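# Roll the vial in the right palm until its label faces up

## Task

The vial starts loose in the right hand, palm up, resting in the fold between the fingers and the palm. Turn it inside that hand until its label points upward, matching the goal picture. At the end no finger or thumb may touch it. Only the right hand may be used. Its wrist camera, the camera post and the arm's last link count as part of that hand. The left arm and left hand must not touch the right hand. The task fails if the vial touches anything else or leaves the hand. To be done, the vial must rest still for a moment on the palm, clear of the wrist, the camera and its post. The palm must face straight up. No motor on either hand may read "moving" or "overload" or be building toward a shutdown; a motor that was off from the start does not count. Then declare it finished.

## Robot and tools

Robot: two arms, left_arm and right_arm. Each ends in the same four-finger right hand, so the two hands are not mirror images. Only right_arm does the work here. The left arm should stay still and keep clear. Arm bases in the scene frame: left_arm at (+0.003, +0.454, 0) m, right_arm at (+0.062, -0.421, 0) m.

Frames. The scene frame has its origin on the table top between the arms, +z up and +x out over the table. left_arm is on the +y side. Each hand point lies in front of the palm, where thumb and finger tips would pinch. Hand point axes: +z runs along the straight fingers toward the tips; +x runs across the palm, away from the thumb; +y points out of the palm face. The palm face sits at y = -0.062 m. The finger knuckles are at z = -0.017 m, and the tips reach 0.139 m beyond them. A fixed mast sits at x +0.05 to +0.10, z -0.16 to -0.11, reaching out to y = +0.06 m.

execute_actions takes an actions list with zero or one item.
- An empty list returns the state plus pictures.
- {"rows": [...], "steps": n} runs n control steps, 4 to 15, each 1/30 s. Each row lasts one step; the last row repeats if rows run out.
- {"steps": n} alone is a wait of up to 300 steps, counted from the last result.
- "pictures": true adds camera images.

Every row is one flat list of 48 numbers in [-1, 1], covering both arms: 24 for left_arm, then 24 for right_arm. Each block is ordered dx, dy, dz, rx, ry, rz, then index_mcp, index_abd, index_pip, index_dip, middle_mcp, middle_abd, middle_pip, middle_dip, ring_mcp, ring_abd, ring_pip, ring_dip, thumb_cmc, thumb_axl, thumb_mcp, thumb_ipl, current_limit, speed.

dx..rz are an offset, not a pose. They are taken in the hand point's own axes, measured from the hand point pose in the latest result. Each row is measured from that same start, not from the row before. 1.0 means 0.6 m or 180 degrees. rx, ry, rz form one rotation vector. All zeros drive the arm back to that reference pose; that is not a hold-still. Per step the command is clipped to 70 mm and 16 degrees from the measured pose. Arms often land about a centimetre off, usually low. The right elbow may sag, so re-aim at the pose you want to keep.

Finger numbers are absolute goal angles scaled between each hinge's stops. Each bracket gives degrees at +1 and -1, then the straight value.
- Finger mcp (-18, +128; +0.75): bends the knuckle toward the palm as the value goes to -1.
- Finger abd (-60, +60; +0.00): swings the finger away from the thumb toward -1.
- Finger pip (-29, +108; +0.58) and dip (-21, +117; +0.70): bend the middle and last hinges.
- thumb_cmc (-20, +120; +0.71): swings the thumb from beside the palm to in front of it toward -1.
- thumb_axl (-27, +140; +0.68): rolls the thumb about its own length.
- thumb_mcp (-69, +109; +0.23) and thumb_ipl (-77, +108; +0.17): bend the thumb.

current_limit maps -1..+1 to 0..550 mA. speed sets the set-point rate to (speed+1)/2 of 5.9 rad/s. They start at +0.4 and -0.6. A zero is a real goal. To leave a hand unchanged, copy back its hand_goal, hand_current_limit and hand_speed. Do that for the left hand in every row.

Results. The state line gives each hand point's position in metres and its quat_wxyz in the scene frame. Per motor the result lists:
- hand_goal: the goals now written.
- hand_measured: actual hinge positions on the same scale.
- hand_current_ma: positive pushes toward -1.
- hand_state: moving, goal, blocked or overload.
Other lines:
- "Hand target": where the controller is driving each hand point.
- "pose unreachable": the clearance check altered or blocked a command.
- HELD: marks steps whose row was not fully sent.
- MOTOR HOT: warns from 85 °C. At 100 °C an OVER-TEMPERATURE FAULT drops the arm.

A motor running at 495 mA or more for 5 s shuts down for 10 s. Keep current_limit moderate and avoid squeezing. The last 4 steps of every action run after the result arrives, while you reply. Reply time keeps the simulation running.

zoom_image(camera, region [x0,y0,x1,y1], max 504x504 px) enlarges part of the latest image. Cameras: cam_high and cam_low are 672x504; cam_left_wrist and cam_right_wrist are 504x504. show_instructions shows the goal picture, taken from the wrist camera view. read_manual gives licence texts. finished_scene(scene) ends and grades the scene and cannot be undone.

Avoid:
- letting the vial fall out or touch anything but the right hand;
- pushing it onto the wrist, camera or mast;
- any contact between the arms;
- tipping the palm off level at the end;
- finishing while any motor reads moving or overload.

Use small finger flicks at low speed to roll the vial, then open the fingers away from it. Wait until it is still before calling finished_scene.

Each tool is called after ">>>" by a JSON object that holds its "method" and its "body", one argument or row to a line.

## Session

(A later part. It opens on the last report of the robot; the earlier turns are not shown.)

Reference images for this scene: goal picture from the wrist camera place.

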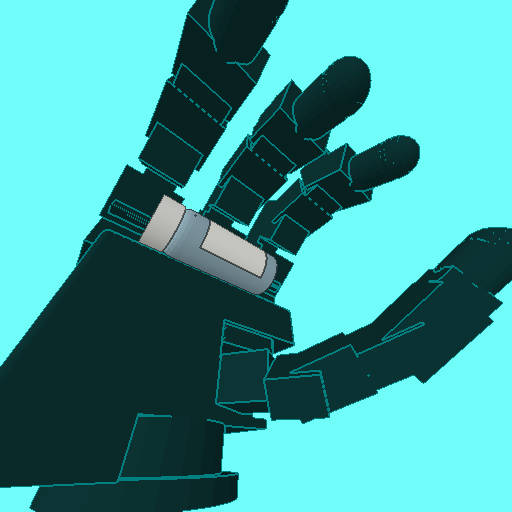

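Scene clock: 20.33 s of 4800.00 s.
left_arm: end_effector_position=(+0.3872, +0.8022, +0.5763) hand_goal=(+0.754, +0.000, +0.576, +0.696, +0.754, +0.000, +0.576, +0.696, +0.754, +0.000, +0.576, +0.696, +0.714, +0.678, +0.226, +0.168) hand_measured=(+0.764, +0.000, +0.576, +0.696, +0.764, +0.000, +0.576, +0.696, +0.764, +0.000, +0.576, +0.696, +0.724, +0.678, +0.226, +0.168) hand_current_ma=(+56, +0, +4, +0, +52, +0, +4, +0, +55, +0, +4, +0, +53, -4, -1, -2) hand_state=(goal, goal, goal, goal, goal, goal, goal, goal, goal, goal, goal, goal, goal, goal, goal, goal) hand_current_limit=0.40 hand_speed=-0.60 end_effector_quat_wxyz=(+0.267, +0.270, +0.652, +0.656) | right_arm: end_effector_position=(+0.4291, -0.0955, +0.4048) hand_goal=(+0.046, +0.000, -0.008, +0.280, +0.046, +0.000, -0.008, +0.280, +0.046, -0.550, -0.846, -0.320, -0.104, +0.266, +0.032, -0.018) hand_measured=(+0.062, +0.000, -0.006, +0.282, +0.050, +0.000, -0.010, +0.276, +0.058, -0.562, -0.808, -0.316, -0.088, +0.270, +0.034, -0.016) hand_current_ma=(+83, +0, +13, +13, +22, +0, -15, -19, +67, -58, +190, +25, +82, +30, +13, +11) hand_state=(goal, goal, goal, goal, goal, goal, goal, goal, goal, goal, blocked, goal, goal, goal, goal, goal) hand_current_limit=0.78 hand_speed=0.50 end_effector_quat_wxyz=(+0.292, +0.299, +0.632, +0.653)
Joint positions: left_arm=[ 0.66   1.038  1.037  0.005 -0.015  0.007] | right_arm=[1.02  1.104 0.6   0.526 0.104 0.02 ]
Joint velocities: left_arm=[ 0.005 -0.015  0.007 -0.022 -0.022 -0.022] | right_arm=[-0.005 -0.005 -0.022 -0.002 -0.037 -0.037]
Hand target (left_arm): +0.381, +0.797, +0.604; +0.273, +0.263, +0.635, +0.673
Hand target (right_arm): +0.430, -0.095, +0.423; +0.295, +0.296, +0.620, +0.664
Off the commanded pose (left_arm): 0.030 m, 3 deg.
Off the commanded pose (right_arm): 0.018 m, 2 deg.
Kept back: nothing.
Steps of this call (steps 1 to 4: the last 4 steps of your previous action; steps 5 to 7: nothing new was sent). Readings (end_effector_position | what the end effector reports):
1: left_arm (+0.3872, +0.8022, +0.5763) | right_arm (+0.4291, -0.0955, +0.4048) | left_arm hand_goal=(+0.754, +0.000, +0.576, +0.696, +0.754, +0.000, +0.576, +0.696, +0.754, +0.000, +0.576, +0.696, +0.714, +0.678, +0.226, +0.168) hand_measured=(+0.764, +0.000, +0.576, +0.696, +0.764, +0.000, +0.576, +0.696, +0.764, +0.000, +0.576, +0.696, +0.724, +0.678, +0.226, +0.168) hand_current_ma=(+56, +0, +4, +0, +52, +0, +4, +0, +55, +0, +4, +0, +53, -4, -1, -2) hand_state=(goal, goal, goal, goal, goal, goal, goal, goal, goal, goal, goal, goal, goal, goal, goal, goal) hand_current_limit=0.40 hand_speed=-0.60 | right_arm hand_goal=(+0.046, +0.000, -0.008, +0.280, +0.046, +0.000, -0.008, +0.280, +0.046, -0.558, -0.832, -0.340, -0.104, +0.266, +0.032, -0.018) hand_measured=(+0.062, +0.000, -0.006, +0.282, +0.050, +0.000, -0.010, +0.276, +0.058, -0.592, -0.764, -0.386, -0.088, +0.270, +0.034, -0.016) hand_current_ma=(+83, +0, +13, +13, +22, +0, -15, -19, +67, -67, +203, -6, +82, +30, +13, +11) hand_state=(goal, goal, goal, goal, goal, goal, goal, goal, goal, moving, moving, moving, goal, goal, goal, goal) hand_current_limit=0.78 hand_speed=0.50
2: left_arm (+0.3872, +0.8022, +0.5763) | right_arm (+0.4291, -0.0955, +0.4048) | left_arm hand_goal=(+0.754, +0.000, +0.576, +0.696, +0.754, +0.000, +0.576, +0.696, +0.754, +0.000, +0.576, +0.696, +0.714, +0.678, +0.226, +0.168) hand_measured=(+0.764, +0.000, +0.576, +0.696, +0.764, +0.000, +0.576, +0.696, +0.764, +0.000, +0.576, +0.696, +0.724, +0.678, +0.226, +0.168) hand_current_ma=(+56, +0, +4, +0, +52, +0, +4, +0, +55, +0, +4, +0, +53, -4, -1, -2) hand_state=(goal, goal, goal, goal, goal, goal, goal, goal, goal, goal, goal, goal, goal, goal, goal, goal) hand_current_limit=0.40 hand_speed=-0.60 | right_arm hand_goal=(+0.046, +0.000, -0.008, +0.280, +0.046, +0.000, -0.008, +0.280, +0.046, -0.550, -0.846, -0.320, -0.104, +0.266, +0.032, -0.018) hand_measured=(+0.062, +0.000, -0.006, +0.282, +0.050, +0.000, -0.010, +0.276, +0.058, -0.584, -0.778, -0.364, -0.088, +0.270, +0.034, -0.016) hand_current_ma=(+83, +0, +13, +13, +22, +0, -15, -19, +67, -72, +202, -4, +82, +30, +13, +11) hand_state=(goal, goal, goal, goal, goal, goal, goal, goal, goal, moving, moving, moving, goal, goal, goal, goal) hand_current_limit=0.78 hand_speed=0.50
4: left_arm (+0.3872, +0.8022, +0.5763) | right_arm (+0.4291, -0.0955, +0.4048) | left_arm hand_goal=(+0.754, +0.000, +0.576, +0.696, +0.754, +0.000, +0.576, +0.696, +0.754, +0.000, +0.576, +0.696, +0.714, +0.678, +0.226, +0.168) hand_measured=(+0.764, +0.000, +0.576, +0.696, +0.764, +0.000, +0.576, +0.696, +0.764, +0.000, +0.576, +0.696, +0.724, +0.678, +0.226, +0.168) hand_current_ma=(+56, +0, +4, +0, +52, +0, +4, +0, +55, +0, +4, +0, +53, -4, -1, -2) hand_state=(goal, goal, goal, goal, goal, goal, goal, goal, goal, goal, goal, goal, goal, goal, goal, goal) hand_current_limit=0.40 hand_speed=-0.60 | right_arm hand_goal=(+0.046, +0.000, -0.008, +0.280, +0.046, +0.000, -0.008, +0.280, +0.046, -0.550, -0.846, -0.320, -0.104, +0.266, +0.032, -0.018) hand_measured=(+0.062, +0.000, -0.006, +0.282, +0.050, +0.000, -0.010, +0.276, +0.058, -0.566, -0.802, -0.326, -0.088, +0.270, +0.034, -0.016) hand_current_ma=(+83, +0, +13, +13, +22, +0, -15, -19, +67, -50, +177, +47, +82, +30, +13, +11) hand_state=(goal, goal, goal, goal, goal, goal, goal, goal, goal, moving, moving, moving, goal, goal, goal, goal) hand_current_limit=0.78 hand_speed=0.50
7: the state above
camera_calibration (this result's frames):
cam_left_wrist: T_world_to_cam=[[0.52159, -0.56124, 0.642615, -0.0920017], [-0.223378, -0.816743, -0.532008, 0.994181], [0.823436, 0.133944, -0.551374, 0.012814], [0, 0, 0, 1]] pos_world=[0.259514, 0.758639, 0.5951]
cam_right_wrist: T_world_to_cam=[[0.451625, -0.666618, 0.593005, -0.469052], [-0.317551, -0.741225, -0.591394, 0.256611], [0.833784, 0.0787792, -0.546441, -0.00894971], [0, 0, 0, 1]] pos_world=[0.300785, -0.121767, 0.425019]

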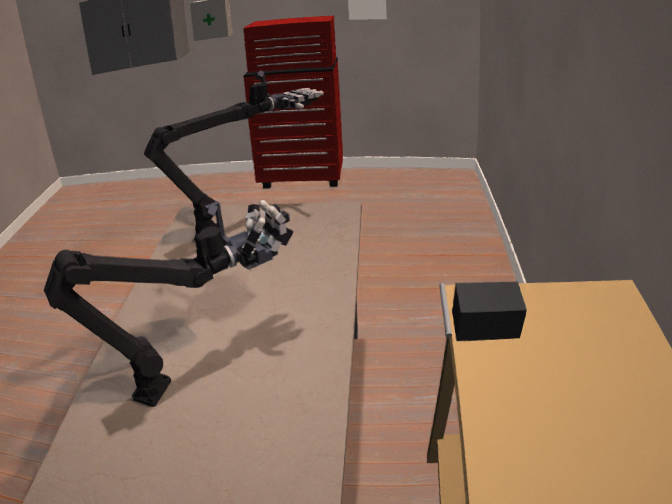

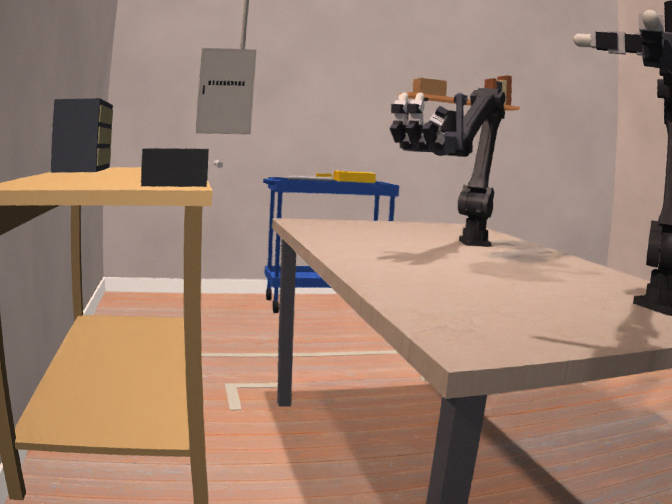

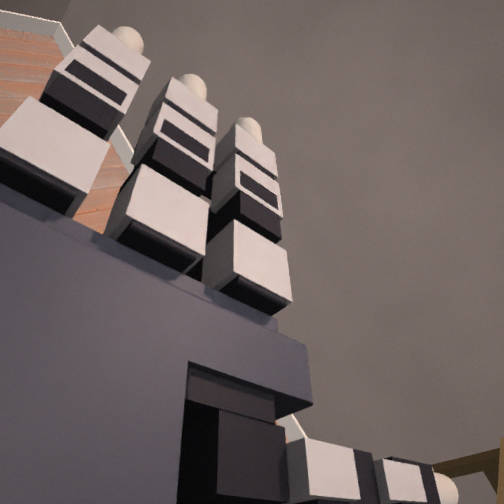

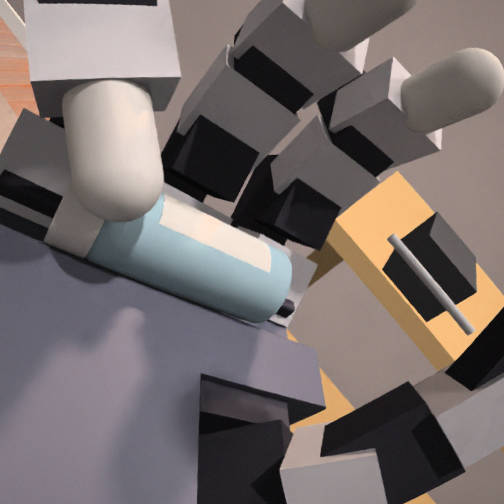

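>>> {"method": "execute_actions", "body": {
  "actions": [
    {"rows": [
[0.0004,0.0478,-0.0121,-0.0166,0,0,0.754,0,0.576,0.696,0.754,0,0.576,0.696,0.754,0,0.576,0.696,0.714,0.678,0.226,0.168,0.4,-0.6,0.0016,0.0303,0.0034,-0.0107,0.0003,0.0015,0.046,0.05,-0.008,0.28,0.046,0.05,-0.051,0.232,0.046,-0.55,-0.80,-0.30,-0.104,0.266,0.032,-0.018,0.78,0.5],
[0.0004,0.0478,-0.0121,-0.0166,0,0,0.754,0,0.576,0.696,0.754,0,0.576,0.696,0.754,0,0.576,0.696,0.714,0.678,0.226,0.168,0.4,-0.6,0.0016,0.0303,0.0034,-0.0107,0.0003,0.0015,0.046,0.1,-0.008,0.28,0.046,0.1,-0.095,0.184,0.046,-0.55,-0.76,-0.28,-0.104,0.266,0.032,-0.018,0.78,0.5],
[0.0004,0.0478,-0.0121,-0.0166,0,0,0.754,0,0.576,0.696,0.754,0,0.576,0.696,0.754,0,0.576,0.696,0.714,0.678,0.226,0.168,0.4,-0.6,0.0016,0.0303,0.0034,-0.0107,0.0003,0.0015,0.046,0.15,-0.008,0.28,0.046,0.15,-0.138,0.136,0.046,-0.52,-0.714,-0.25,-0.104,0.266,0.032,-0.018,0.78,0.5],
[0.0004,0.0478,-0.0121,-0.0166,0,0,0.754,0,0.576,0.696,0.754,0,0.576,0.696,0.754,0,0.576,0.696,0.714,0.678,0.226,0.168,0.4,-0.6,0.0016,0.0303,0.0034,-0.0107,0.0003,0.0015,0.046,0.2,-0.008,0.28,0.046,0.2,-0.181,0.088,0.046,-0.47,-0.668,-0.21,-0.104,0.266,0.032,-0.018,0.78,0.5],
[0.0004,0.0478,-0.0121,-0.0166,0,0,0.754,0,0.576,0.696,0.754,0,0.576,0.696,0.754,0,0.576,0.696,0.714,0.678,0.226,0.168,0.4,-0.6,0.0016,0.0303,0.0034,-0.0107,0.0003,0.0015,0.046,0.25,-0.008,0.28,0.046,0.25,-0.225,0.04,0.046,-0.42,-0.622,-0.17,-0.104,0.266,0.032,-0.018,0.78,0.5],
[0.0004,0.0478,-0.0121,-0.0166,0,0,0.754,0,0.576,0.696,0.754,0,0.576,0.696,0.754,0,0.576,0.696,0.714,0.678,0.226,0.168,0.4,-0.6,0.0016,0.0303,0.0034,-0.0107,0.0003,0.0015,0.046,0.3,-0.008,0.28,0.046,0.3,-0.268,-0.008,0.046,-0.37,-0.576,-0.13,-0.104,0.266,0.032,-0.018,0.78,0.5],
[0.0004,0.0478,-0.0121,-0.0166,0,0,0.754,0,0.576,0.696,0.754,0,0.576,0.696,0.754,0,0.576,0.696,0.714,0.678,0.226,0.168,0.4,-0.6,0.0016,0.0303,0.0034,-0.0107,0.0003,0.0015,0.046,0.35,-0.008,0.28,0.046,0.35,-0.311,-0.056,0.046,-0.32,-0.53,-0.09,-0.104,0.266,0.032,-0.018,0.78,0.5],
[0.0004,0.0478,-0.0121,-0.0166,0,0,0.754,0,0.576,0.696,0.754,0,0.576,0.696,0.754,0,0.576,0.696,0.714,0.678,0.226,0.168,0.4,-0.6,0.0016,0.0303,0.0034,-0.0107,0.0003,0.0015,0.046,0.4,-0.008,0.28,0.046,0.4,-0.354,-0.104,0.046,-0.27,-0.484,-0.05,-0.104,0.266,0.032,-0.018,0.78,0.5],
[0.0004,0.0478,-0.0121,-0.0166,0,0,0.754,0,0.576,0.696,0.754,0,0.576,0.696,0.754,0,0.576,0.696,0.714,0.678,0.226,0.168,0.4,-0.6,0.0016,0.0303,0.0034,-0.0107,0.0003,0.0015,0.046,0.45,-0.008,0.28,0.046,0.455,-0.398,-0.152,0.046,-0.22,-0.438,-0.01,-0.104,0.266,0.032,-0.018,0.78,0.5],
[0.0004,0.0478,-0.0121,-0.0166,0,0,0.754,0,0.576,0.696,0.754,0,0.576,0.696,0.754,0,0.576,0.696,0.714,0.678,0.226,0.168,0.4,-0.6,0.0016,0.0303,0.0034,-0.0107,0.0003,0.0015,0.046,0.5,-0.008,0.28,0.046,0.506,-0.441,-0.2,0.046,-0.17,-0.392,0.03,-0.104,0.266,0.032,-0.018,0.78,0.5],
[0.0004,0.0478,-0.0121,-0.0166,0,0,0.754,0,0.576,0.696,0.754,0,0.576,0.696,0.754,0,0.576,0.696,0.714,0.678,0.226,0.168,0.4,-0.6,0.0016,0.0303,0.0034,-0.0107,0.0003,0.0015,0.046,0.5,-0.008,0.28,0.046,0.557,-0.484,-0.248,0.046,-0.12,-0.346,0.07,-0.104,0.266,0.032,-0.018,0.78,0.5],
[0.0004,0.0478,-0.0121,-0.0166,0,0,0.754,0,0.576,0.696,0.754,0,0.576,0.696,0.754,0,0.576,0.696,0.714,0.678,0.226,0.168,0.4,-0.6,0.0016,0.0303,0.0034,-0.0107,0.0003,0.0015,0.046,0.5,-0.008,0.28,0.046,0.607,-0.528,-0.296,0.046,-0.07,-0.3,0.11,-0.104,0.266,0.032,-0.018,0.78,0.5],
[0.0004,0.0478,-0.0121,-0.0166,0,0,0.754,0,0.576,0.696,0.754,0,0.576,0.696,0.754,0,0.576,0.696,0.714,0.678,0.226,0.168,0.4,-0.6,0.0016,0.0303,0.0034,-0.0107,0.0003,0.0015,0.046,0.5,-0.008,0.28,0.046,0.658,-0.571,-0.344,0.046,-0.03,-0.254,0.15,-0.104,0.266,0.032,-0.018,0.78,0.5],
[0.0004,0.0478,-0.0121,-0.0166,0,0,0.754,0,0.576,0.696,0.754,0,0.576,0.696,0.754,0,0.576,0.696,0.714,0.678,0.226,0.168,0.4,-0.6,0.0016,0.0303,0.0034,-0.0107,0.0003,0.0015,0.046,0.5,-0.008,0.28,0.046,0.708,-0.614,-0.392,0.046,0,-0.208,0.19,-0.104,0.266,0.032,-0.018,0.78,0.5],
[0.0004,0.0478,-0.0121,-0.0166,0,0,0.754,0,0.576,0.696,0.754,0,0.576,0.696,0.754,0,0.576,0.696,0.714,0.678,0.226,0.168,0.4,-0.6,0.0016,0.0303,0.0034,-0.0107,0.0003,0.0015,0.046,0.5,-0.008,0.28,0.046,0.759,-0.658,-0.438,0.046,0,-0.162,0.23,-0.104,0.266,0.032,-0.018,0.78,0.5]
], "steps": 15}
  ],
  "pictures": false
}}

>>> {"method": "execute_actions", "body": {
  "actions": [
    {"rows": [
[0.0004,0.0478,-0.0121,-0.0166,0,0,0.754,0,0.576,0.696,0.754,0,0.576,0.696,0.754,0,0.576,0.696,0.714,0.678,0.226,0.168,0.4,-0.6,0.0016,0.0303,0.0034,-0.0107,0.0003,0.0015,0.046,0.5,-0.008,0.28,0.046,0.81,-0.69,-0.438,0.046,0,-0.116,0.26,-0.104,0.266,0.032,-0.018,0.78,0.5],
[0.0004,0.0478,-0.0121,-0.0166,0,0,0.754,0,0.576,0.696,0.754,0,0.576,0.696,0.754,0,0.576,0.696,0.714,0.678,0.226,0.168,0.4,-0.6,0.0016,0.0303,0.0034,-0.0107,0.0003,0.0015,0.046,0.5,-0.008,0.28,0.046,0.81,-0.71,-0.438,0.046,0,-0.07,0.28,-0.104,0.266,0.032,-0.018,0.78,0.5],
[0.0004,0.0478,-0.0121,-0.0166,0,0,0.754,0,0.576,0.696,0.754,0,0.576,0.696,0.754,0,0.576,0.696,0.714,0.678,0.226,0.168,0.4,-0.6,0.0016,0.0303,0.0034,-0.0107,0.0003,0.0015,0.046,0.5,-0.008,0.28,0.046,0.81,-0.73,-0.438,0.046,0,-0.03,0.28,-0.104,0.266,0.032,-0.018,0.78,0.5],
[0.0004,0.0478,-0.0121,-0.0166,0,0,0.754,0,0.576,0.696,0.754,0,0.576,0.696,0.754,0,0.576,0.696,0.714,0.678,0.226,0.168,0.4,-0.6,0.0016,0.0303,0.0034,-0.0107,0.0003,0.0015,0.046,0.5,-0.008,0.28,0.046,0.81,-0.755,-0.438,0.046,0,-0.008,0.28,-0.104,0.266,0.032,-0.018,0.78,0.5],
[0.0004,0.0478,-0.0121,-0.0166,0,0,0.754,0,0.576,0.696,0.754,0,0.576,0.696,0.754,0,0.576,0.696,0.714,0.678,0.226,0.168,0.4,-0.6,0.0016,0.0303,0.0034,-0.0107,0.0003,0.0015,0.046,0.5,-0.008,0.28,0.046,0.81,-0.78,-0.438,0.046,0,-0.008,0.28,-0.104,0.266,0.032,-0.018,0.78,0.5],
[0.0004,0.0478,-0.0121,-0.0166,0,0,0.754,0,0.576,0.696,0.754,0,0.576,0.696,0.754,0,0.576,0.696,0.714,0.678,0.226,0.168,0.4,-0.6,0.0016,0.0303,0.0034,-0.0107,0.0003,0.0015,0.046,0.5,-0.008,0.28,0.046,0.81,-0.8,-0.438,0.046,0,-0.008,0.28,-0.104,0.266,0.032,-0.018,0.78,0.5],
[0.0004,0.0478,-0.0121,-0.0166,0,0,0.754,0,0.576,0.696,0.754,0,0.576,0.696,0.754,0,0.576,0.696,0.714,0.678,0.226,0.168,0.4,-0.6,0.0016,0.0303,0.0034,-0.0107,0.0003,0.0015,0.046,0.5,-0.008,0.28,0.046,0.81,-0.8,-0.438,0.046,0,-0.008,0.28,-0.104,0.266,0.032,-0.018,0.78,0.5],
[0.0004,0.0478,-0.0121,-0.0166,0,0,0.754,0,0.576,0.696,0.754,0,0.576,0.696,0.754,0,0.576,0.696,0.714,0.678,0.226,0.168,0.4,-0.6,0.0016,0.0303,0.0034,-0.0107,0.0003,0.0015,0.046,0.5,-0.008,0.28,0.046,0.81,-0.8,-0.438,0.046,0,-0.008,0.28,-0.104,0.266,0.032,-0.018,0.78,0.5],
[0.0004,0.0478,-0.0121,-0.0166,0,0,0.754,0,0.576,0.696,0.754,0,0.576,0.696,0.754,0,0.576,0.696,0.714,0.678,0.226,0.168,0.4,-0.6,0.0016,0.0303,0.0034,-0.0107,0.0003,0.0015,0.046,0.5,-0.008,0.28,0.046,0.796,-0.811,-0.418,0.046,0,-0.008,0.28,-0.104,0.266,0.032,-0.018,0.78,0.5],
[0.0004,0.0478,-0.0121,-0.0166,0,0,0.754,0,0.576,0.696,0.754,0,0.576,0.696,0.754,0,0.576,0.696,0.714,0.678,0.226,0.168,0.4,-0.6,0.0016,0.0303,0.0034,-0.0107,0.0003,0.0015,0.046,0.5,-0.008,0.28,0.046,0.781,-0.822,-0.398,0.046,0,-0.008,0.28,-0.104,0.266,0.032,-0.018,0.78,0.5],
[0.0004,0.0478,-0.0121,-0.0166,0,0,0.754,0,0.576,0.696,0.754,0,0.576,0.696,0.754,0,0.576,0.696,0.714,0.678,0.226,0.168,0.4,-0.6,0.0016,0.0303,0.0034,-0.0107,0.0003,0.0015,0.046,0.5,-0.008,0.28,0.046,0.767,-0.833,-0.378,0.046,0,-0.008,0.28,-0.104,0.266,0.032,-0.018,0.78,0.5],
[0.0004,0.0478,-0.0121,-0.0166,0,0,0.754,0,0.576,0.696,0.754,0,0.576,0.696,0.754,0,0.576,0.696,0.714,0.678,0.226,0.168,0.4,-0.6,0.0016,0.0303,0.0034,-0.0107,0.0003,0.0015,0.046,0.5,-0.008,0.28,0.046,0.752,-0.844,-0.358,0.046,0,-0.008,0.28,-0.104,0.266,0.032,-0.018,0.78,0.5],
[0.0004,0.0478,-0.0121,-0.0166,0,0,0.754,0,0.576,0.696,0.754,0,0.576,0.696,0.754,0,0.576,0.696,0.714,0.678,0.226,0.168,0.4,-0.6,0.0016,0.0303,0.0034,-0.0107,0.0003,0.0015,0.046,0.5,-0.008,0.28,0.046,0.738,-0.856,-0.337,0.046,0,-0.008,0.28,-0.104,0.266,0.032,-0.018,0.78,0.5],
[0.0004,0.0478,-0.0121,-0.0166,0,0,0.754,0,0.576,0.696,0.754,0,0.576,0.696,0.754,0,0.576,0.696,0.714,0.678,0.226,0.168,0.4,-0.6,0.0016,0.0303,0.0034,-0.0107,0.0003,0.0015,0.046,0.5,-0.008,0.28,0.046,0.724,-0.867,-0.317,0.046,0,-0.008,0.28,-0.104,0.266,0.032,-0.018,0.78,0.5],
[0.0004,0.0478,-0.0121,-0.0166,0,0,0.754,0,0.576,0.696,0.754,0,0.576,0.696,0.754,0,0.576,0.696,0.714,0.678,0.226,0.168,0.4,-0.6,0.0016,0.0303,0.0034,-0.0107,0.0003,0.0015,0.046,0.5,-0.008,0.28,0.046,0.709,-0.878,-0.297,0.046,0,-0.008,0.28,-0.104,0.266,0.032,-0.018,0.78,0.5]
], "steps": 15}
  ],
  "pictures": false
}}

>>> {"method": "execute_actions", "body": {
  "actions": [
    {"rows": [
[0.0004,0.0478,-0.0121,-0.0166,0,0,0.754,0,0.576,0.696,0.754,0,0.576,0.696,0.754,0,0.576,0.696,0.714,0.678,0.226,0.168,0.4,-0.6,0.0016,0.0303,0.0034,-0.0107,0.0003,0.0015,0.046,0.5,-0.008,0.28,0.046,0.695,-0.889,-0.277,0.046,0,-0.008,0.28,-0.104,0.266,0.032,-0.018,0.78,0.5],
[0.0004,0.0478,-0.0121,-0.0166,0,0,0.754,0,0.576,0.696,0.754,0,0.576,0.696,0.754,0,0.576,0.696,0.714,0.678,0.226,0.168,0.4,-0.6,0.0016,0.0303,0.0034,-0.0107,0.0003,0.0015,0.046,0.5,-0.008,0.28,0.046,0.68,-0.9,-0.257,0.046,0,-0.008,0.28,-0.104,0.266,0.032,-0.018,0.78,0.5]
], "steps": 11}
  ],
  "pictures": true
}}

>>> {"method": "zoom_image", "body": {
  "camera": "cam_right_wrist",
  "region": [30,130,330,350]
}}

Scene clock: 25.53 s of 4800.00 s.
left_arm: end_effector_position=(+0.3872, +0.8022, +0.5763) hand_goal=(+0.754, +0.000, +0.576, +0.696, +0.754, +0.000, +0.576, +0.696, +0.754, +0.000, +0.576, +0.696, +0.714, +0.678, +0.226, +0.168) hand_measured=(+0.764, +0.000, +0.576, +0.696, +0.764, +0.000, +0.576, +0.696, +0.764, +0.000, +0.576, +0.696, +0.724, +0.678, +0.226, +0.168) hand_current_ma=(+56, +0, +4, +0, +52, +0, +4, +0, +55, +0, +4, +0, +53, -4, -1, -2) hand_state=(goal, goal, goal, goal, goal, goal, goal, goal, goal, goal, goal, goal, goal, goal, goal, goal) hand_current_limit=0.40 hand_speed=-0.60 end_effector_quat_wxyz=(+0.267, +0.270, +0.652, +0.656) | right_arm: end_effector_position=(+0.4291, -0.0955, +0.4048) hand_goal=(+0.046, +0.500, -0.008, +0.280, +0.046, +0.558, -0.484, -0.248, +0.046, -0.120, -0.346, +0.070, -0.104, +0.266, +0.032, -0.018) hand_measured=(+0.062, +0.424, -0.006, +0.282, +0.050, +0.430, -0.378, -0.126, +0.058, -0.246, -0.466, -0.030, -0.088, +0.270, +0.034, -0.016) hand_current_ma=(+83, -70, +13, +13, +23, -61, +57, +77, +62, -73, -96, -69, +82, +30, +13, +11) hand_state=(goal, moving, goal, goal, goal, moving, moving, moving, goal, moving, moving, moving, goal, goal, goal, goal) hand_current_limit=0.78 hand_speed=0.50 end_effector_quat_wxyz=(+0.292, +0.299, +0.632, +0.653)
Joint positions: left_arm=[ 0.66   1.038  1.037  0.005 -0.015  0.007] | right_arm=[1.02  1.104 0.6   0.526 0.104 0.02 ]
Joint velocities: left_arm=[ 0.015 -0.005 -0.002 -0.017 -0.022  0.007] | right_arm=[-0.005 -0.005  0.007 -0.017 -0.022  0.022]
Steps of this call (steps 1 to 90: nothing new was sent; then 1.83 s passed at rest; steps 91 to 101: the first 11 steps of this action). Readings (end_effector_position | what the end effector reports):
91: left_arm (+0.3872, +0.8022, +0.5763) | right_arm (+0.4291, -0.0955, +0.4048) | left_arm hand_goal=(+0.754, +0.000, +0.576, +0.696, +0.754, +0.000, +0.576, +0.696, +0.754, +0.000, +0.576, +0.696, +0.714, +0.678, +0.226, +0.168) hand_measured=(+0.764, +0.000, +0.576, +0.696, +0.764, +0.000, +0.576, +0.696, +0.764, +0.000, +0.576, +0.696, +0.724, +0.678, +0.226, +0.168) hand_current_ma=(+56, +0, +4, +0, +52, +0, +4, +0, +55, +0, +4, +0, +53, -4, -1, -2) hand_state=(goal, goal, goal, goal, goal, goal, goal, goal, goal, goal, goal, goal, goal, goal, goal, goal) hand_current_limit=0.40 hand_speed=-0.60 | right_arm hand_goal=(+0.046, +0.050, -0.008, +0.280, +0.046, +0.050, -0.050, +0.232, +0.046, -0.550, -0.800, -0.300, -0.104, +0.266, +0.032, -0.018) hand_measured=(+0.062, +0.000, -0.006, +0.282, +0.050, +0.000, -0.010, +0.276, +0.058, -0.562, -0.808, -0.316, -0.088, +0.270, +0.034, -0.016) hand_current_ma=(+83, +0, +13, +13, +22, +0, -15, -19, +67, -59, +191, +24, +82, +30, +13, +11) hand_state=(goal, moving, goal, goal, goal, moving, moving, moving, goal, goal, moving, moving, goal, goal, goal, goal) hand_current_limit=0.78 hand_speed=0.50
92: left_arm (+0.3872, +0.8022, +0.5763) | right_arm (+0.4291, -0.0955, +0.4048) | left_arm hand_goal=(+0.754, +0.000, +0.576, +0.696, +0.754, +0.000, +0.576, +0.696, +0.754, +0.000, +0.576, +0.696, +0.714, +0.678, +0.226, +0.168) hand_measured=(+0.764, +0.000, +0.576, +0.696, +0.764, +0.000, +0.576, +0.696, +0.764, +0.000, +0.576, +0.696, +0.724, +0.678, +0.226, +0.168) hand_current_ma=(+56, +0, +4, +0, +52, +0, +4, +0, +55, +0, +4, +0, +53, -4, -1, -2) hand_state=(goal, goal, goal, goal, goal, goal, goal, goal, goal, goal, goal, goal, goal, goal, goal, goal) hand_current_limit=0.40 hand_speed=-0.60 | right_arm hand_goal=(+0.046, +0.100, -0.008, +0.280, +0.046, +0.100, -0.094, +0.184, +0.046, -0.550, -0.760, -0.280, -0.104, +0.266, +0.032, -0.018) hand_measured=(+0.062, +0.002, -0.006, +0.282, +0.050, +0.004, -0.014, +0.274, +0.058, -0.562, -0.808, -0.314, -0.088, +0.270, +0.034, -0.016) hand_current_ma=(+83, -127, +13, +13, +26, -119, +108, +122, +67, -56, -8, -29, +82, +30, +13, +11) hand_state=(goal, moving, goal, goal, goal, moving, moving, moving, goal, goal, moving, moving, goal, goal, goal, goal) hand_current_limit=0.78 hand_speed=0.50
94: left_arm (+0.3872, +0.8022, +0.5763) | right_arm (+0.4291, -0.0955, +0.4048) | left_arm hand_goal=(+0.754, +0.000, +0.576, +0.696, +0.754, +0.000, +0.576, +0.696, +0.754, +0.000, +0.576, +0.696, +0.714, +0.678, +0.226, +0.168) hand_measured=(+0.764, +0.000, +0.576, +0.696, +0.764, +0.000, +0.576, +0.696, +0.764, +0.000, +0.576, +0.696, +0.724, +0.678, +0.226, +0.168) hand_current_ma=(+56, +0, +4, +0, +52, +0, +4, +0, +55, +0, +4, +0, +53, -4, -1, -2) hand_state=(goal, goal, goal, goal, goal, goal, goal, goal, goal, goal, goal, goal, goal, goal, goal, goal) hand_current_limit=0.40 hand_speed=-0.60 | right_arm hand_goal=(+0.046, +0.200, -0.008, +0.280, +0.046, +0.200, -0.180, +0.088, +0.046, -0.470, -0.668, -0.210, -0.104, +0.266, +0.032, -0.018) hand_measured=(+0.062, +0.076, -0.006, +0.282, +0.050, +0.078, -0.076, +0.206, +0.058, -0.554, -0.774, -0.288, -0.088, +0.270, +0.034, -0.016) hand_current_ma=(+83, -84, +13, +13, +23, -74, +74, +85, +61, -82, -115, -71, +82, +30, +13, +11) hand_state=(goal, moving, goal, goal, goal, moving, moving, moving, goal, moving, moving, moving, goal, goal, goal, goal) hand_current_limit=0.78 hand_speed=0.50
98: left_arm (+0.3872, +0.8022, +0.5763) | right_arm (+0.4291, -0.0955, +0.4048) | left_arm hand_goal=(+0.754, +0.000, +0.576, +0.696, +0.754, +0.000, +0.576, +0.696, +0.754, +0.000, +0.576, +0.696, +0.714, +0.678, +0.226, +0.168) hand_measured=(+0.764, +0.000, +0.576, +0.696, +0.764, +0.000, +0.576, +0.696, +0.764, +0.000, +0.576, +0.696, +0.724, +0.678, +0.226, +0.168) hand_current_ma=(+56, +0, +4, +0, +52, +0, +4, +0, +55, +0, +4, +0, +53, -4, -1, -2) hand_state=(goal, goal, goal, goal, goal, goal, goal, goal, goal, goal, goal, goal, goal, goal, goal, goal) hand_current_limit=0.40 hand_speed=-0.60 | right_arm hand_goal=(+0.046, +0.400, -0.008, +0.280, +0.046, +0.400, -0.354, -0.104, +0.046, -0.270, -0.484, -0.050, -0.104, +0.266, +0.032, -0.018) hand_measured=(+0.062, +0.274, -0.006, +0.282, +0.050, +0.276, -0.246, +0.018, +0.058, -0.396, -0.604, -0.150, -0.088, +0.270, +0.034, -0.016) hand_current_ma=(+83, -73, +13, +13, +23, -66, +59, +78, +62, -75, -98, -69, +82, +30, +13, +11) hand_state=(goal, moving, goal, goal, goal, moving, moving, moving, goal, moving, moving, moving, goal, goal, goal, goal) hand_current_limit=0.78 hand_speed=0.50
101: the state above

Scene clock: 26.03 s of 4800.00 s.
left_arm: end_effector_position=(+0.3872, +0.8022, +0.5763) hand_goal=(+0.754, +0.000, +0.576, +0.696, +0.754, +0.000, +0.576, +0.696, +0.754, +0.000, +0.576, +0.696, +0.714, +0.678, +0.226, +0.168) hand_measured=(+0.764, +0.000, +0.576, +0.696, +0.764, +0.000, +0.576, +0.696, +0.764, +0.000, +0.576, +0.696, +0.724, +0.678, +0.226, +0.168) hand_current_ma=(+56, +0, +4, +0, +52, +0, +4, +0, +55, +0, +4, +0, +53, -4, -1, -2) hand_state=(goal, goal, goal, goal, goal, goal, goal, goal, goal, goal, goal, goal, goal, goal, goal, goal) hand_current_limit=0.40 hand_speed=-0.60 end_effector_quat_wxyz=(+0.267, +0.270, +0.652, +0.656) | right_arm: end_effector_position=(+0.4291, -0.0955, +0.4048) hand_goal=(+0.046, +0.500, -0.008, +0.280, +0.046, +0.768, -0.832, -0.378, +0.046, +0.000, -0.008, +0.280, -0.104, +0.266, +0.032, -0.018) hand_measured=(+0.060, +0.498, -0.006, +0.282, +0.052, +0.806, -0.770, -0.416, +0.058, -0.002, -0.012, +0.276, -0.088, +0.270, +0.034, -0.016) hand_current_ma=(+81, -6, +13, +13, +61, +92, +210, -15, +62, -13, -15, -17, +82, +30, +13, +11) hand_state=(goal, goal, goal, goal, moving, moving, moving, moving, goal, goal, goal, goal, goal, goal, goal, goal) hand_current_limit=0.78 hand_speed=0.50 end_effector_quat_wxyz=(+0.292, +0.299, +0.632, +0.653)
Joint positions: left_arm=[ 0.66   1.038  1.037  0.005 -0.015  0.007] | right_arm=[1.02  1.104 0.6   0.526 0.104 0.02 ]
Joint velocities: left_arm=[-0.005 -0.005 -0.017 -0.007  0.037 -0.007] | right_arm=[-0.015 -0.005 -0.017 -0.017 -0.022  0.037]
Off your previous action's commanded pose (left_arm): 0.030 m, 3 deg at its last step (step 4 of this call).
Off your previous action's commanded pose (right_arm): 0.018 m, 2 deg at its last step (step 4 of this call).
Steps of this call (steps 1 to 4: the last 4 steps of your previous action; steps 5 to 15: the first 11 steps of this action, its rows measured from where the robot was after step 4). Readings (end_effector_position | what the end effector reports):
4: left_arm (+0.3872, +0.8022, +0.5763) | right_arm (+0.4291, -0.0955, +0.4048) | left_arm hand_goal=(+0.754, +0.000, +0.576, +0.696, +0.754, +0.000, +0.576, +0.696, +0.754, +0.000, +0.576, +0.696, +0.714, +0.678, +0.226, +0.168) hand_measured=(+0.764, +0.000, +0.576, +0.696, +0.764, +0.000, +0.576, +0.696, +0.764, +0.000, +0.576, +0.696, +0.724, +0.678, +0.226, +0.168) hand_current_ma=(+56, +0, +4, +0, +52, +0, +4, +0, +55, +0, +4, +0, +53, -4, -1, -2) hand_state=(goal, goal, goal, goal, goal, goal, goal, goal, goal, goal, goal, goal, goal, goal, goal, goal) hand_current_limit=0.40 hand_speed=-0.60 | right_arm hand_goal=(+0.046, +0.500, -0.008, +0.280, +0.046, +0.760, -0.658, -0.438, +0.046, +0.000, -0.162, +0.230, -0.104, +0.266, +0.032, -0.018) hand_measured=(+0.060, +0.498, -0.006, +0.282, +0.050, +0.634, -0.550, -0.318, +0.058, -0.052, -0.280, +0.130, -0.088, +0.270, +0.034, -0.016) hand_current_ma=(+81, -4, +13, +13, +23, -64, +62, +78, +62, -33, -89, -68, +82, +30, +13, +11) hand_state=(goal, moving, goal, goal, goal, moving, moving, moving, goal, moving, moving, moving, goal, goal, goal, goal) hand_current_limit=0.78 hand_speed=0.50
5: left_arm (+0.3872, +0.8022, +0.5763) | right_arm (+0.4291, -0.0955, +0.4048) | left_arm hand_goal=(+0.754, +0.000, +0.576, +0.696, +0.754, +0.000, +0.576, +0.696, +0.754, +0.000, +0.576, +0.696, +0.714, +0.678, +0.226, +0.168) hand_measured=(+0.764, +0.000, +0.576, +0.696, +0.764, +0.000, +0.576, +0.696, +0.764, +0.000, +0.576, +0.696, +0.724, +0.678, +0.226, +0.168) hand_current_ma=(+56, +0, +4, +0, +52, +0, +4, +0, +55, +0, +4, +0, +53, -4, -1, -2) hand_state=(goal, goal, goal, goal, goal, goal, goal, goal, goal, goal, goal, goal, goal, goal, goal, goal) hand_current_limit=0.40 hand_speed=-0.60 | right_arm hand_goal=(+0.046, +0.500, -0.008, +0.280, +0.046, +0.810, -0.690, -0.438, +0.046, +0.000, -0.116, +0.260, -0.104, +0.266, +0.032, -0.018) hand_measured=(+0.060, +0.498, -0.006, +0.282, +0.050, +0.684, -0.594, -0.366, +0.058, -0.020, -0.234, +0.170, -0.088, +0.270, +0.034, -0.016) hand_current_ma=(+81, -5, +13, +13, +23, -69, +61, +74, +62, +22, -87, -68, +82, +30, +13, +11) hand_state=(goal, goal, goal, goal, goal, moving, moving, moving, goal, moving, moving, moving, goal, goal, goal, goal) hand_current_limit=0.78 hand_speed=0.50
6: left_arm (+0.3872, +0.8022, +0.5763) | right_arm (+0.4291, -0.0955, +0.4048) | left_arm hand_goal=(+0.754, +0.000, +0.576, +0.696, +0.754, +0.000, +0.576, +0.696, +0.754, +0.000, +0.576, +0.696, +0.714, +0.678, +0.226, +0.168) hand_measured=(+0.764, +0.000, +0.576, +0.696, +0.764, +0.000, +0.576, +0.696, +0.764, +0.000, +0.576, +0.696, +0.724, +0.678, +0.226, +0.168) hand_current_ma=(+56, +0, +4, +0, +52, +0, +4, +0, +55, +0, +4, +0, +53, -4, -1, -2) hand_state=(goal, goal, goal, goal, goal, goal, goal, goal, goal, goal, goal, goal, goal, goal, goal, goal) hand_current_limit=0.40 hand_speed=-0.60 | right_arm hand_goal=(+0.046, +0.500, -0.008, +0.280, +0.046, +0.810, -0.710, -0.438, +0.046, +0.000, -0.070, +0.280, -0.104, +0.266, +0.032, -0.018) hand_measured=(+0.060, +0.498, -0.006, +0.282, +0.050, +0.736, -0.636, -0.410, +0.058, -0.008, -0.188, +0.210, -0.088, +0.270, +0.034, -0.016) hand_current_ma=(+81, -6, +13, +13, +23, -63, +32, -41, +62, -1, -85, -44, +82, +30, +13, +11) hand_state=(goal, goal, goal, goal, goal, moving, moving, moving, goal, moving, moving, moving, goal, goal, goal, goal) hand_current_limit=0.78 hand_speed=0.50
8: left_arm (+0.3872, +0.8022, +0.5763) | right_arm (+0.4291, -0.0955, +0.4048) | left_arm hand_goal=(+0.754, +0.000, +0.576, +0.696, +0.754, +0.000, +0.576, +0.696, +0.754, +0.000, +0.576, +0.696, +0.714, +0.678, +0.226, +0.168) hand_measured=(+0.764, +0.000, +0.576, +0.696, +0.764, +0.000, +0.576, +0.696, +0.764, +0.000, +0.576, +0.696, +0.724, +0.678, +0.226, +0.168) hand_current_ma=(+56, +0, +4, +0, +52, +0, +4, +0, +55, +0, +4, +0, +53, -4, -1, -2) hand_state=(goal, goal, goal, goal, goal, goal, goal, goal, goal, goal, goal, goal, goal, goal, goal, goal) hand_current_limit=0.40 hand_speed=-0.60 | right_arm hand_goal=(+0.046, +0.500, -0.008, +0.280, +0.046, +0.810, -0.754, -0.438, +0.046, +0.000, -0.008, +0.280, -0.104, +0.266, +0.032, -0.018) hand_measured=(+0.060, +0.498, -0.006, +0.282, +0.050, +0.800, -0.698, -0.434, +0.058, -0.004, -0.096, +0.266, -0.088, +0.270, +0.034, -0.016) hand_current_ma=(+81, -6, +13, +13, +23, +10, +24, +6, +62, -12, -65, +11, +82, +30, +13, +11) hand_state=(goal, goal, goal, goal, goal, moving, moving, moving, goal, moving, moving, moving, goal, goal, goal, goal) hand_current_limit=0.78 hand_speed=0.50
12: left_arm (+0.3872, +0.8022, +0.5763) | right_arm (+0.4291, -0.0955, +0.4048) | left_arm hand_goal=(+0.754, +0.000, +0.576, +0.696, +0.754, +0.000, +0.576, +0.696, +0.754, +0.000, +0.576, +0.696, +0.714, +0.678, +0.226, +0.168) hand_measured=(+0.764, +0.000, +0.576, +0.696, +0.764, +0.000, +0.576, +0.696, +0.764, +0.000, +0.576, +0.696, +0.724, +0.678, +0.226, +0.168) hand_current_ma=(+56, +0, +4, +0, +52, +0, +4, +0, +55, +0, +4, +0, +53, -4, -1, -2) hand_state=(goal, goal, goal, goal, goal, goal, goal, goal, goal, goal, goal, goal, goal, goal, goal, goal) hand_current_limit=0.40 hand_speed=-0.60 | right_arm hand_goal=(+0.046, +0.500, -0.008, +0.280, +0.046, +0.810, -0.800, -0.438, +0.046, +0.000, -0.008, +0.280, -0.104, +0.266, +0.032, -0.018) hand_measured=(+0.060, +0.498, -0.006, +0.282, +0.050, +0.810, -0.762, -0.430, +0.058, -0.002, -0.012, +0.276, -0.088, +0.270, +0.034, -0.016) hand_current_ma=(+81, -6, +13, +13, +30, +3, +198, +58, +62, -13, -11, -17, +82, +30, +13, +11) hand_state=(goal, goal, goal, goal, moving, moving, moving, moving, goal, goal, moving, goal, goal, goal, goal, goal) hand_current_limit=0.78 hand_speed=0.50
15: the state above

Scene clock: 26.40 s of 4800.00 s.
left_arm: end_effector_position=(+0.3872, +0.8022, +0.5763) hand_goal=(+0.754, +0.000, +0.576, +0.696, +0.754, +0.000, +0.576, +0.696, +0.754, +0.000, +0.576, +0.696, +0.714, +0.678, +0.226, +0.168) hand_measured=(+0.764, +0.000, +0.576, +0.696, +0.764, +0.000, +0.576, +0.696, +0.764, +0.000, +0.576, +0.696, +0.724, +0.678, +0.226, +0.168) hand_current_ma=(+56, +0, +4, +0, +52, +0, +4, +0, +55, +0, +4, +0, +53, -4, -1, -2) hand_state=(goal, goal, goal, goal, goal, goal, goal, goal, goal, goal, goal, goal, goal, goal, goal, goal) hand_current_limit=0.40 hand_speed=-0.60 end_effector_quat_wxyz=(+0.267, +0.270, +0.652, +0.656) | right_arm: end_effector_position=(+0.4291, -0.0955, +0.4048) hand_goal=(+0.046, +0.500, -0.008, +0.280, +0.046, +0.680, -0.900, -0.256, +0.046, +0.000, -0.008, +0.280, -0.104, +0.266, +0.032, -0.018) hand_measured=(+0.060, +0.498, -0.006, +0.282, +0.060, +0.706, -0.862, -0.252, +0.058, -0.002, -0.012, +0.276, -0.088, +0.270, +0.034, -0.016) hand_current_ma=(+81, -6, +13, +13, +79, +115, +191, +26, +62, -13, -15, -17, +82, +30, +13, +11) hand_state=(goal, goal, goal, goal, goal, blocked, blocked, goal, goal, goal, goal, goal, goal, goal, goal, goal) hand_current_limit=0.78 hand_speed=0.50 end_effector_quat_wxyz=(+0.292, +0.299, +0.632, +0.653)
Joint positions: left_arm=[ 0.66   1.038  1.037  0.005 -0.015  0.007] | right_arm=[1.02  1.104 0.6   0.526 0.104 0.02 ]
Joint velocities: left_arm=[-0.015 -0.005 -0.012  0.002  0.037 -0.022] | right_arm=[ 0.005 -0.005 -0.002  0.007 -0.022  0.051]
Off your previous action's commanded pose (left_arm): 0.030 m, 3 deg at its last step (step 4 of this call).
Off your previous action's commanded pose (right_arm): 0.018 m, 2 deg at its last step (step 4 of this call).
Steps of this call (steps 1 to 4: the last 4 steps of your previous action; steps 5 to 11: the first 7 steps of this action, its rows measured from where the robot was after step 4). Readings (end_effector_position | what the end effector reports):
4: left_arm (+0.3872, +0.8022, +0.5763) | right_arm (+0.4291, -0.0955, +0.4048) | left_arm hand_goal=(+0.754, +0.000, +0.576, +0.696, +0.754, +0.000, +0.576, +0.696, +0.754, +0.000, +0.576, +0.696, +0.714, +0.678, +0.226, +0.168) hand_measured=(+0.764, +0.000, +0.576, +0.696, +0.764, +0.000, +0.576, +0.696, +0.764, +0.000, +0.576, +0.696, +0.724, +0.678, +0.226, +0.168) hand_current_ma=(+56, +0, +4, +0, +52, +0, +4, +0, +55, +0, +4, +0, +53, -4, -1, -2) hand_state=(goal, goal, goal, goal, goal, goal, goal, goal, goal, goal, goal, goal, goal, goal, goal, goal) hand_current_limit=0.40 hand_speed=-0.60 | right_arm hand_goal=(+0.046, +0.500, -0.008, +0.280, +0.046, +0.710, -0.878, -0.296, +0.046, +0.000, -0.008, +0.280, -0.104, +0.266, +0.032, -0.018) hand_measured=(+0.060, +0.498, -0.006, +0.282, +0.060, +0.766, -0.812, -0.342, +0.058, -0.002, -0.012, +0.276, -0.088, +0.270, +0.034, -0.016) hand_current_ma=(+81, -6, +13, +13, +81, +123, +205, -6, +62, -13, -15, -17, +82, +30, +13, +11) hand_state=(goal, goal, goal, goal, goal, moving, moving, moving, goal, goal, goal, goal, goal, goal, goal, goal) hand_current_limit=0.78 hand_speed=0.50
5: left_arm (+0.3872, +0.8022, +0.5763) | right_arm (+0.4291, -0.0955, +0.4048) | left_arm hand_goal=(+0.754, +0.000, +0.576, +0.696, +0.754, +0.000, +0.576, +0.696, +0.754, +0.000, +0.576, +0.696, +0.714, +0.678, +0.226, +0.168) hand_measured=(+0.764, +0.000, +0.576, +0.696, +0.764, +0.000, +0.576, +0.696, +0.764, +0.000, +0.576, +0.696, +0.724, +0.678, +0.226, +0.168) hand_current_ma=(+56, +0, +4, +0, +52, +0, +4, +0, +55, +0, +4, +0, +53, -4, -1, -2) hand_state=(goal, goal, goal, goal, goal, goal, goal, goal, goal, goal, goal, goal, goal, goal, goal, goal) hand_current_limit=0.40 hand_speed=-0.60 | right_arm hand_goal=(+0.046, +0.500, -0.008, +0.280, +0.046, +0.696, -0.888, -0.276, +0.046, +0.000, -0.008, +0.280, -0.104, +0.266, +0.032, -0.018) hand_measured=(+0.060, +0.498, -0.006, +0.282, +0.060, +0.754, -0.824, -0.322, +0.058, -0.002, -0.012, +0.276, -0.088, +0.270, +0.034, -0.016) hand_current_ma=(+81, -6, +13, +13, +79, +125, +206, -6, +62, -13, -15, -17, +82, +30, +13, +11) hand_state=(goal, goal, goal, goal, goal, moving, moving, moving, goal, goal, goal, goal, goal, goal, goal, goal) hand_current_limit=0.78 hand_speed=0.50
6: left_arm (+0.3872, +0.8022, +0.5763) | right_arm (+0.4291, -0.0955, +0.4048) | left_arm hand_goal=(+0.754, +0.000, +0.576, +0.696, +0.754, +0.000, +0.576, +0.696, +0.754, +0.000, +0.576, +0.696, +0.714, +0.678, +0.226, +0.168) hand_measured=(+0.764, +0.000, +0.576, +0.696, +0.764, +0.000, +0.576, +0.696, +0.764, +0.000, +0.576, +0.696, +0.724, +0.678, +0.226, +0.168) hand_current_ma=(+56, +0, +4, +0, +52, +0, +4, +0, +55, +0, +4, +0, +53, -4, -1, -2) hand_state=(goal, goal, goal, goal, goal, goal, goal, goal, goal, goal, goal, goal, goal, goal, goal, goal) hand_current_limit=0.40 hand_speed=-0.60 | right_arm hand_goal=(+0.046, +0.500, -0.008, +0.280, +0.046, +0.680, -0.900, -0.256, +0.046, +0.000, -0.008, +0.280, -0.104, +0.266, +0.032, -0.018) hand_measured=(+0.060, +0.498, -0.006, +0.282, +0.060, +0.740, -0.836, -0.302, +0.058, -0.002, -0.012, +0.276, -0.088, +0.270, +0.034, -0.016) hand_current_ma=(+81, -6, +13, +13, +79, +129, +205, -4, +62, -13, -15, -17, +82, +30, +13, +11) hand_state=(goal, goal, goal, goal, goal, moving, moving, moving, goal, goal, goal, goal, goal, goal, goal, goal) hand_current_limit=0.78 hand_speed=0.50
8: left_arm (+0.3872, +0.8022, +0.5763) | right_arm (+0.4291, -0.0955, +0.4048) | left_arm hand_goal=(+0.754, +0.000, +0.576, +0.696, +0.754, +0.000, +0.576, +0.696, +0.754, +0.000, +0.576, +0.696, +0.714, +0.678, +0.226, +0.168) hand_measured=(+0.764, +0.000, +0.576, +0.696, +0.764, +0.000, +0.576, +0.696, +0.764, +0.000, +0.576, +0.696, +0.724, +0.678, +0.226, +0.168) hand_current_ma=(+56, +0, +4, +0, +52, +0, +4, +0, +55, +0, +4, +0, +53, -4, -1, -2) hand_state=(goal, goal, goal, goal, goal, goal, goal, goal, goal, goal, goal, goal, goal, goal, goal, goal) hand_current_limit=0.40 hand_speed=-0.60 | right_arm hand_goal=(+0.046, +0.500, -0.008, +0.280, +0.046, +0.680, -0.900, -0.256, +0.046, +0.000, -0.008, +0.280, -0.104, +0.266, +0.032, -0.018) hand_measured=(+0.060, +0.498, -0.006, +0.282, +0.060, +0.714, -0.856, -0.262, +0.058, -0.002, -0.012, +0.276, -0.088, +0.270, +0.034, -0.016) hand_current_ma=(+81, -6, +13, +13, +79, +100, +180, +49, +62, -13, -15, -17, +82, +30, +13, +11) hand_state=(goal, goal, goal, goal, goal, moving, moving, moving, goal, goal, goal, goal, goal, goal, goal, goal) hand_current_limit=0.78 hand_speed=0.50
11: the state above
camera_calibration (this result's frames):
cam_left_wrist: T_world_to_cam=[[0.52159, -0.56124, 0.642615, -0.0920017], [-0.223378, -0.816743, -0.532008, 0.994181], [0.823436, 0.133944, -0.551374, 0.012814], [0, 0, 0, 1]] pos_world=[0.259514, 0.758639, 0.5951]
cam_right_wrist: T_world_to_cam=[[0.451625, -0.666618, 0.593005, -0.469052], [-0.317551, -0.741225, -0.591394, 0.256611], [0.833784, 0.0787792, -0.546441, -0.00894971], [0, 0, 0, 1]] pos_world=[0.300785, -0.121767, 0.425019]

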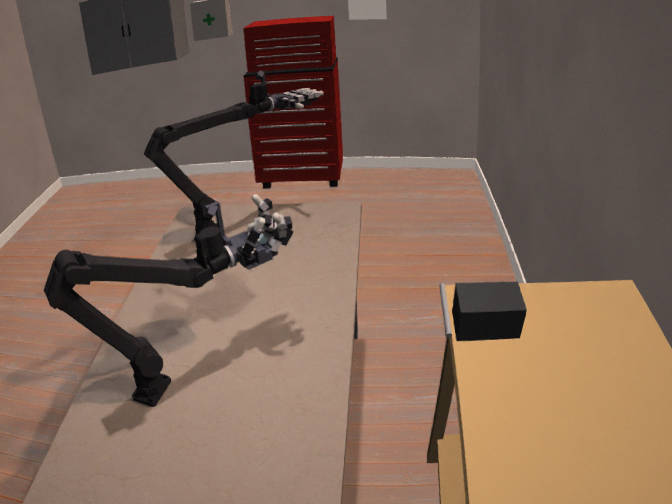

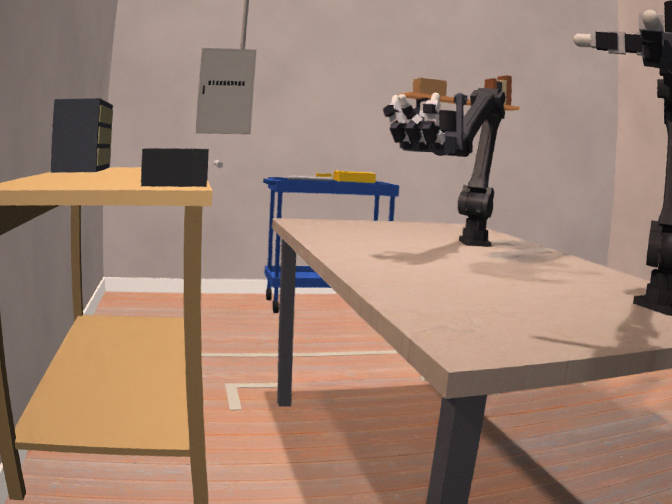

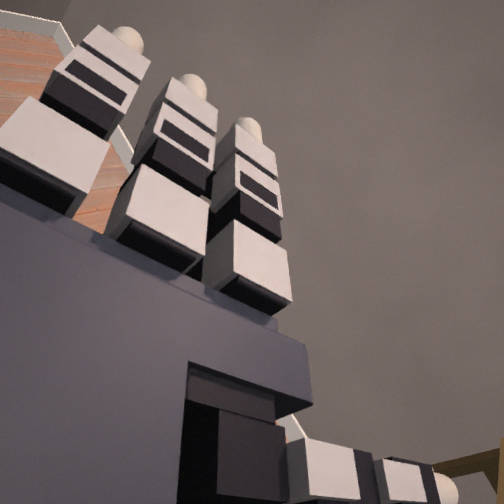

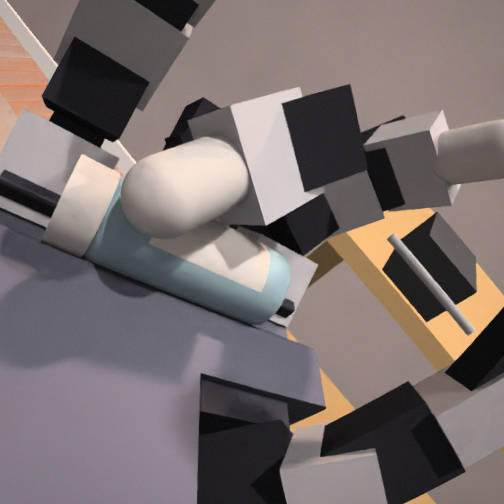

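Region (30, 130, 330, 350) of cam_right_wrist's 504x504 image, scaled by 1.680, with more detail than that image has; it fills the top 370 rows of this view, and the rest is white.

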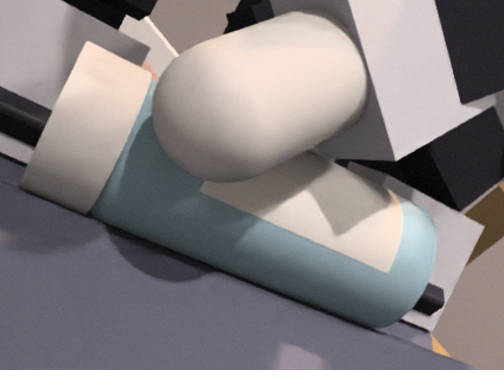

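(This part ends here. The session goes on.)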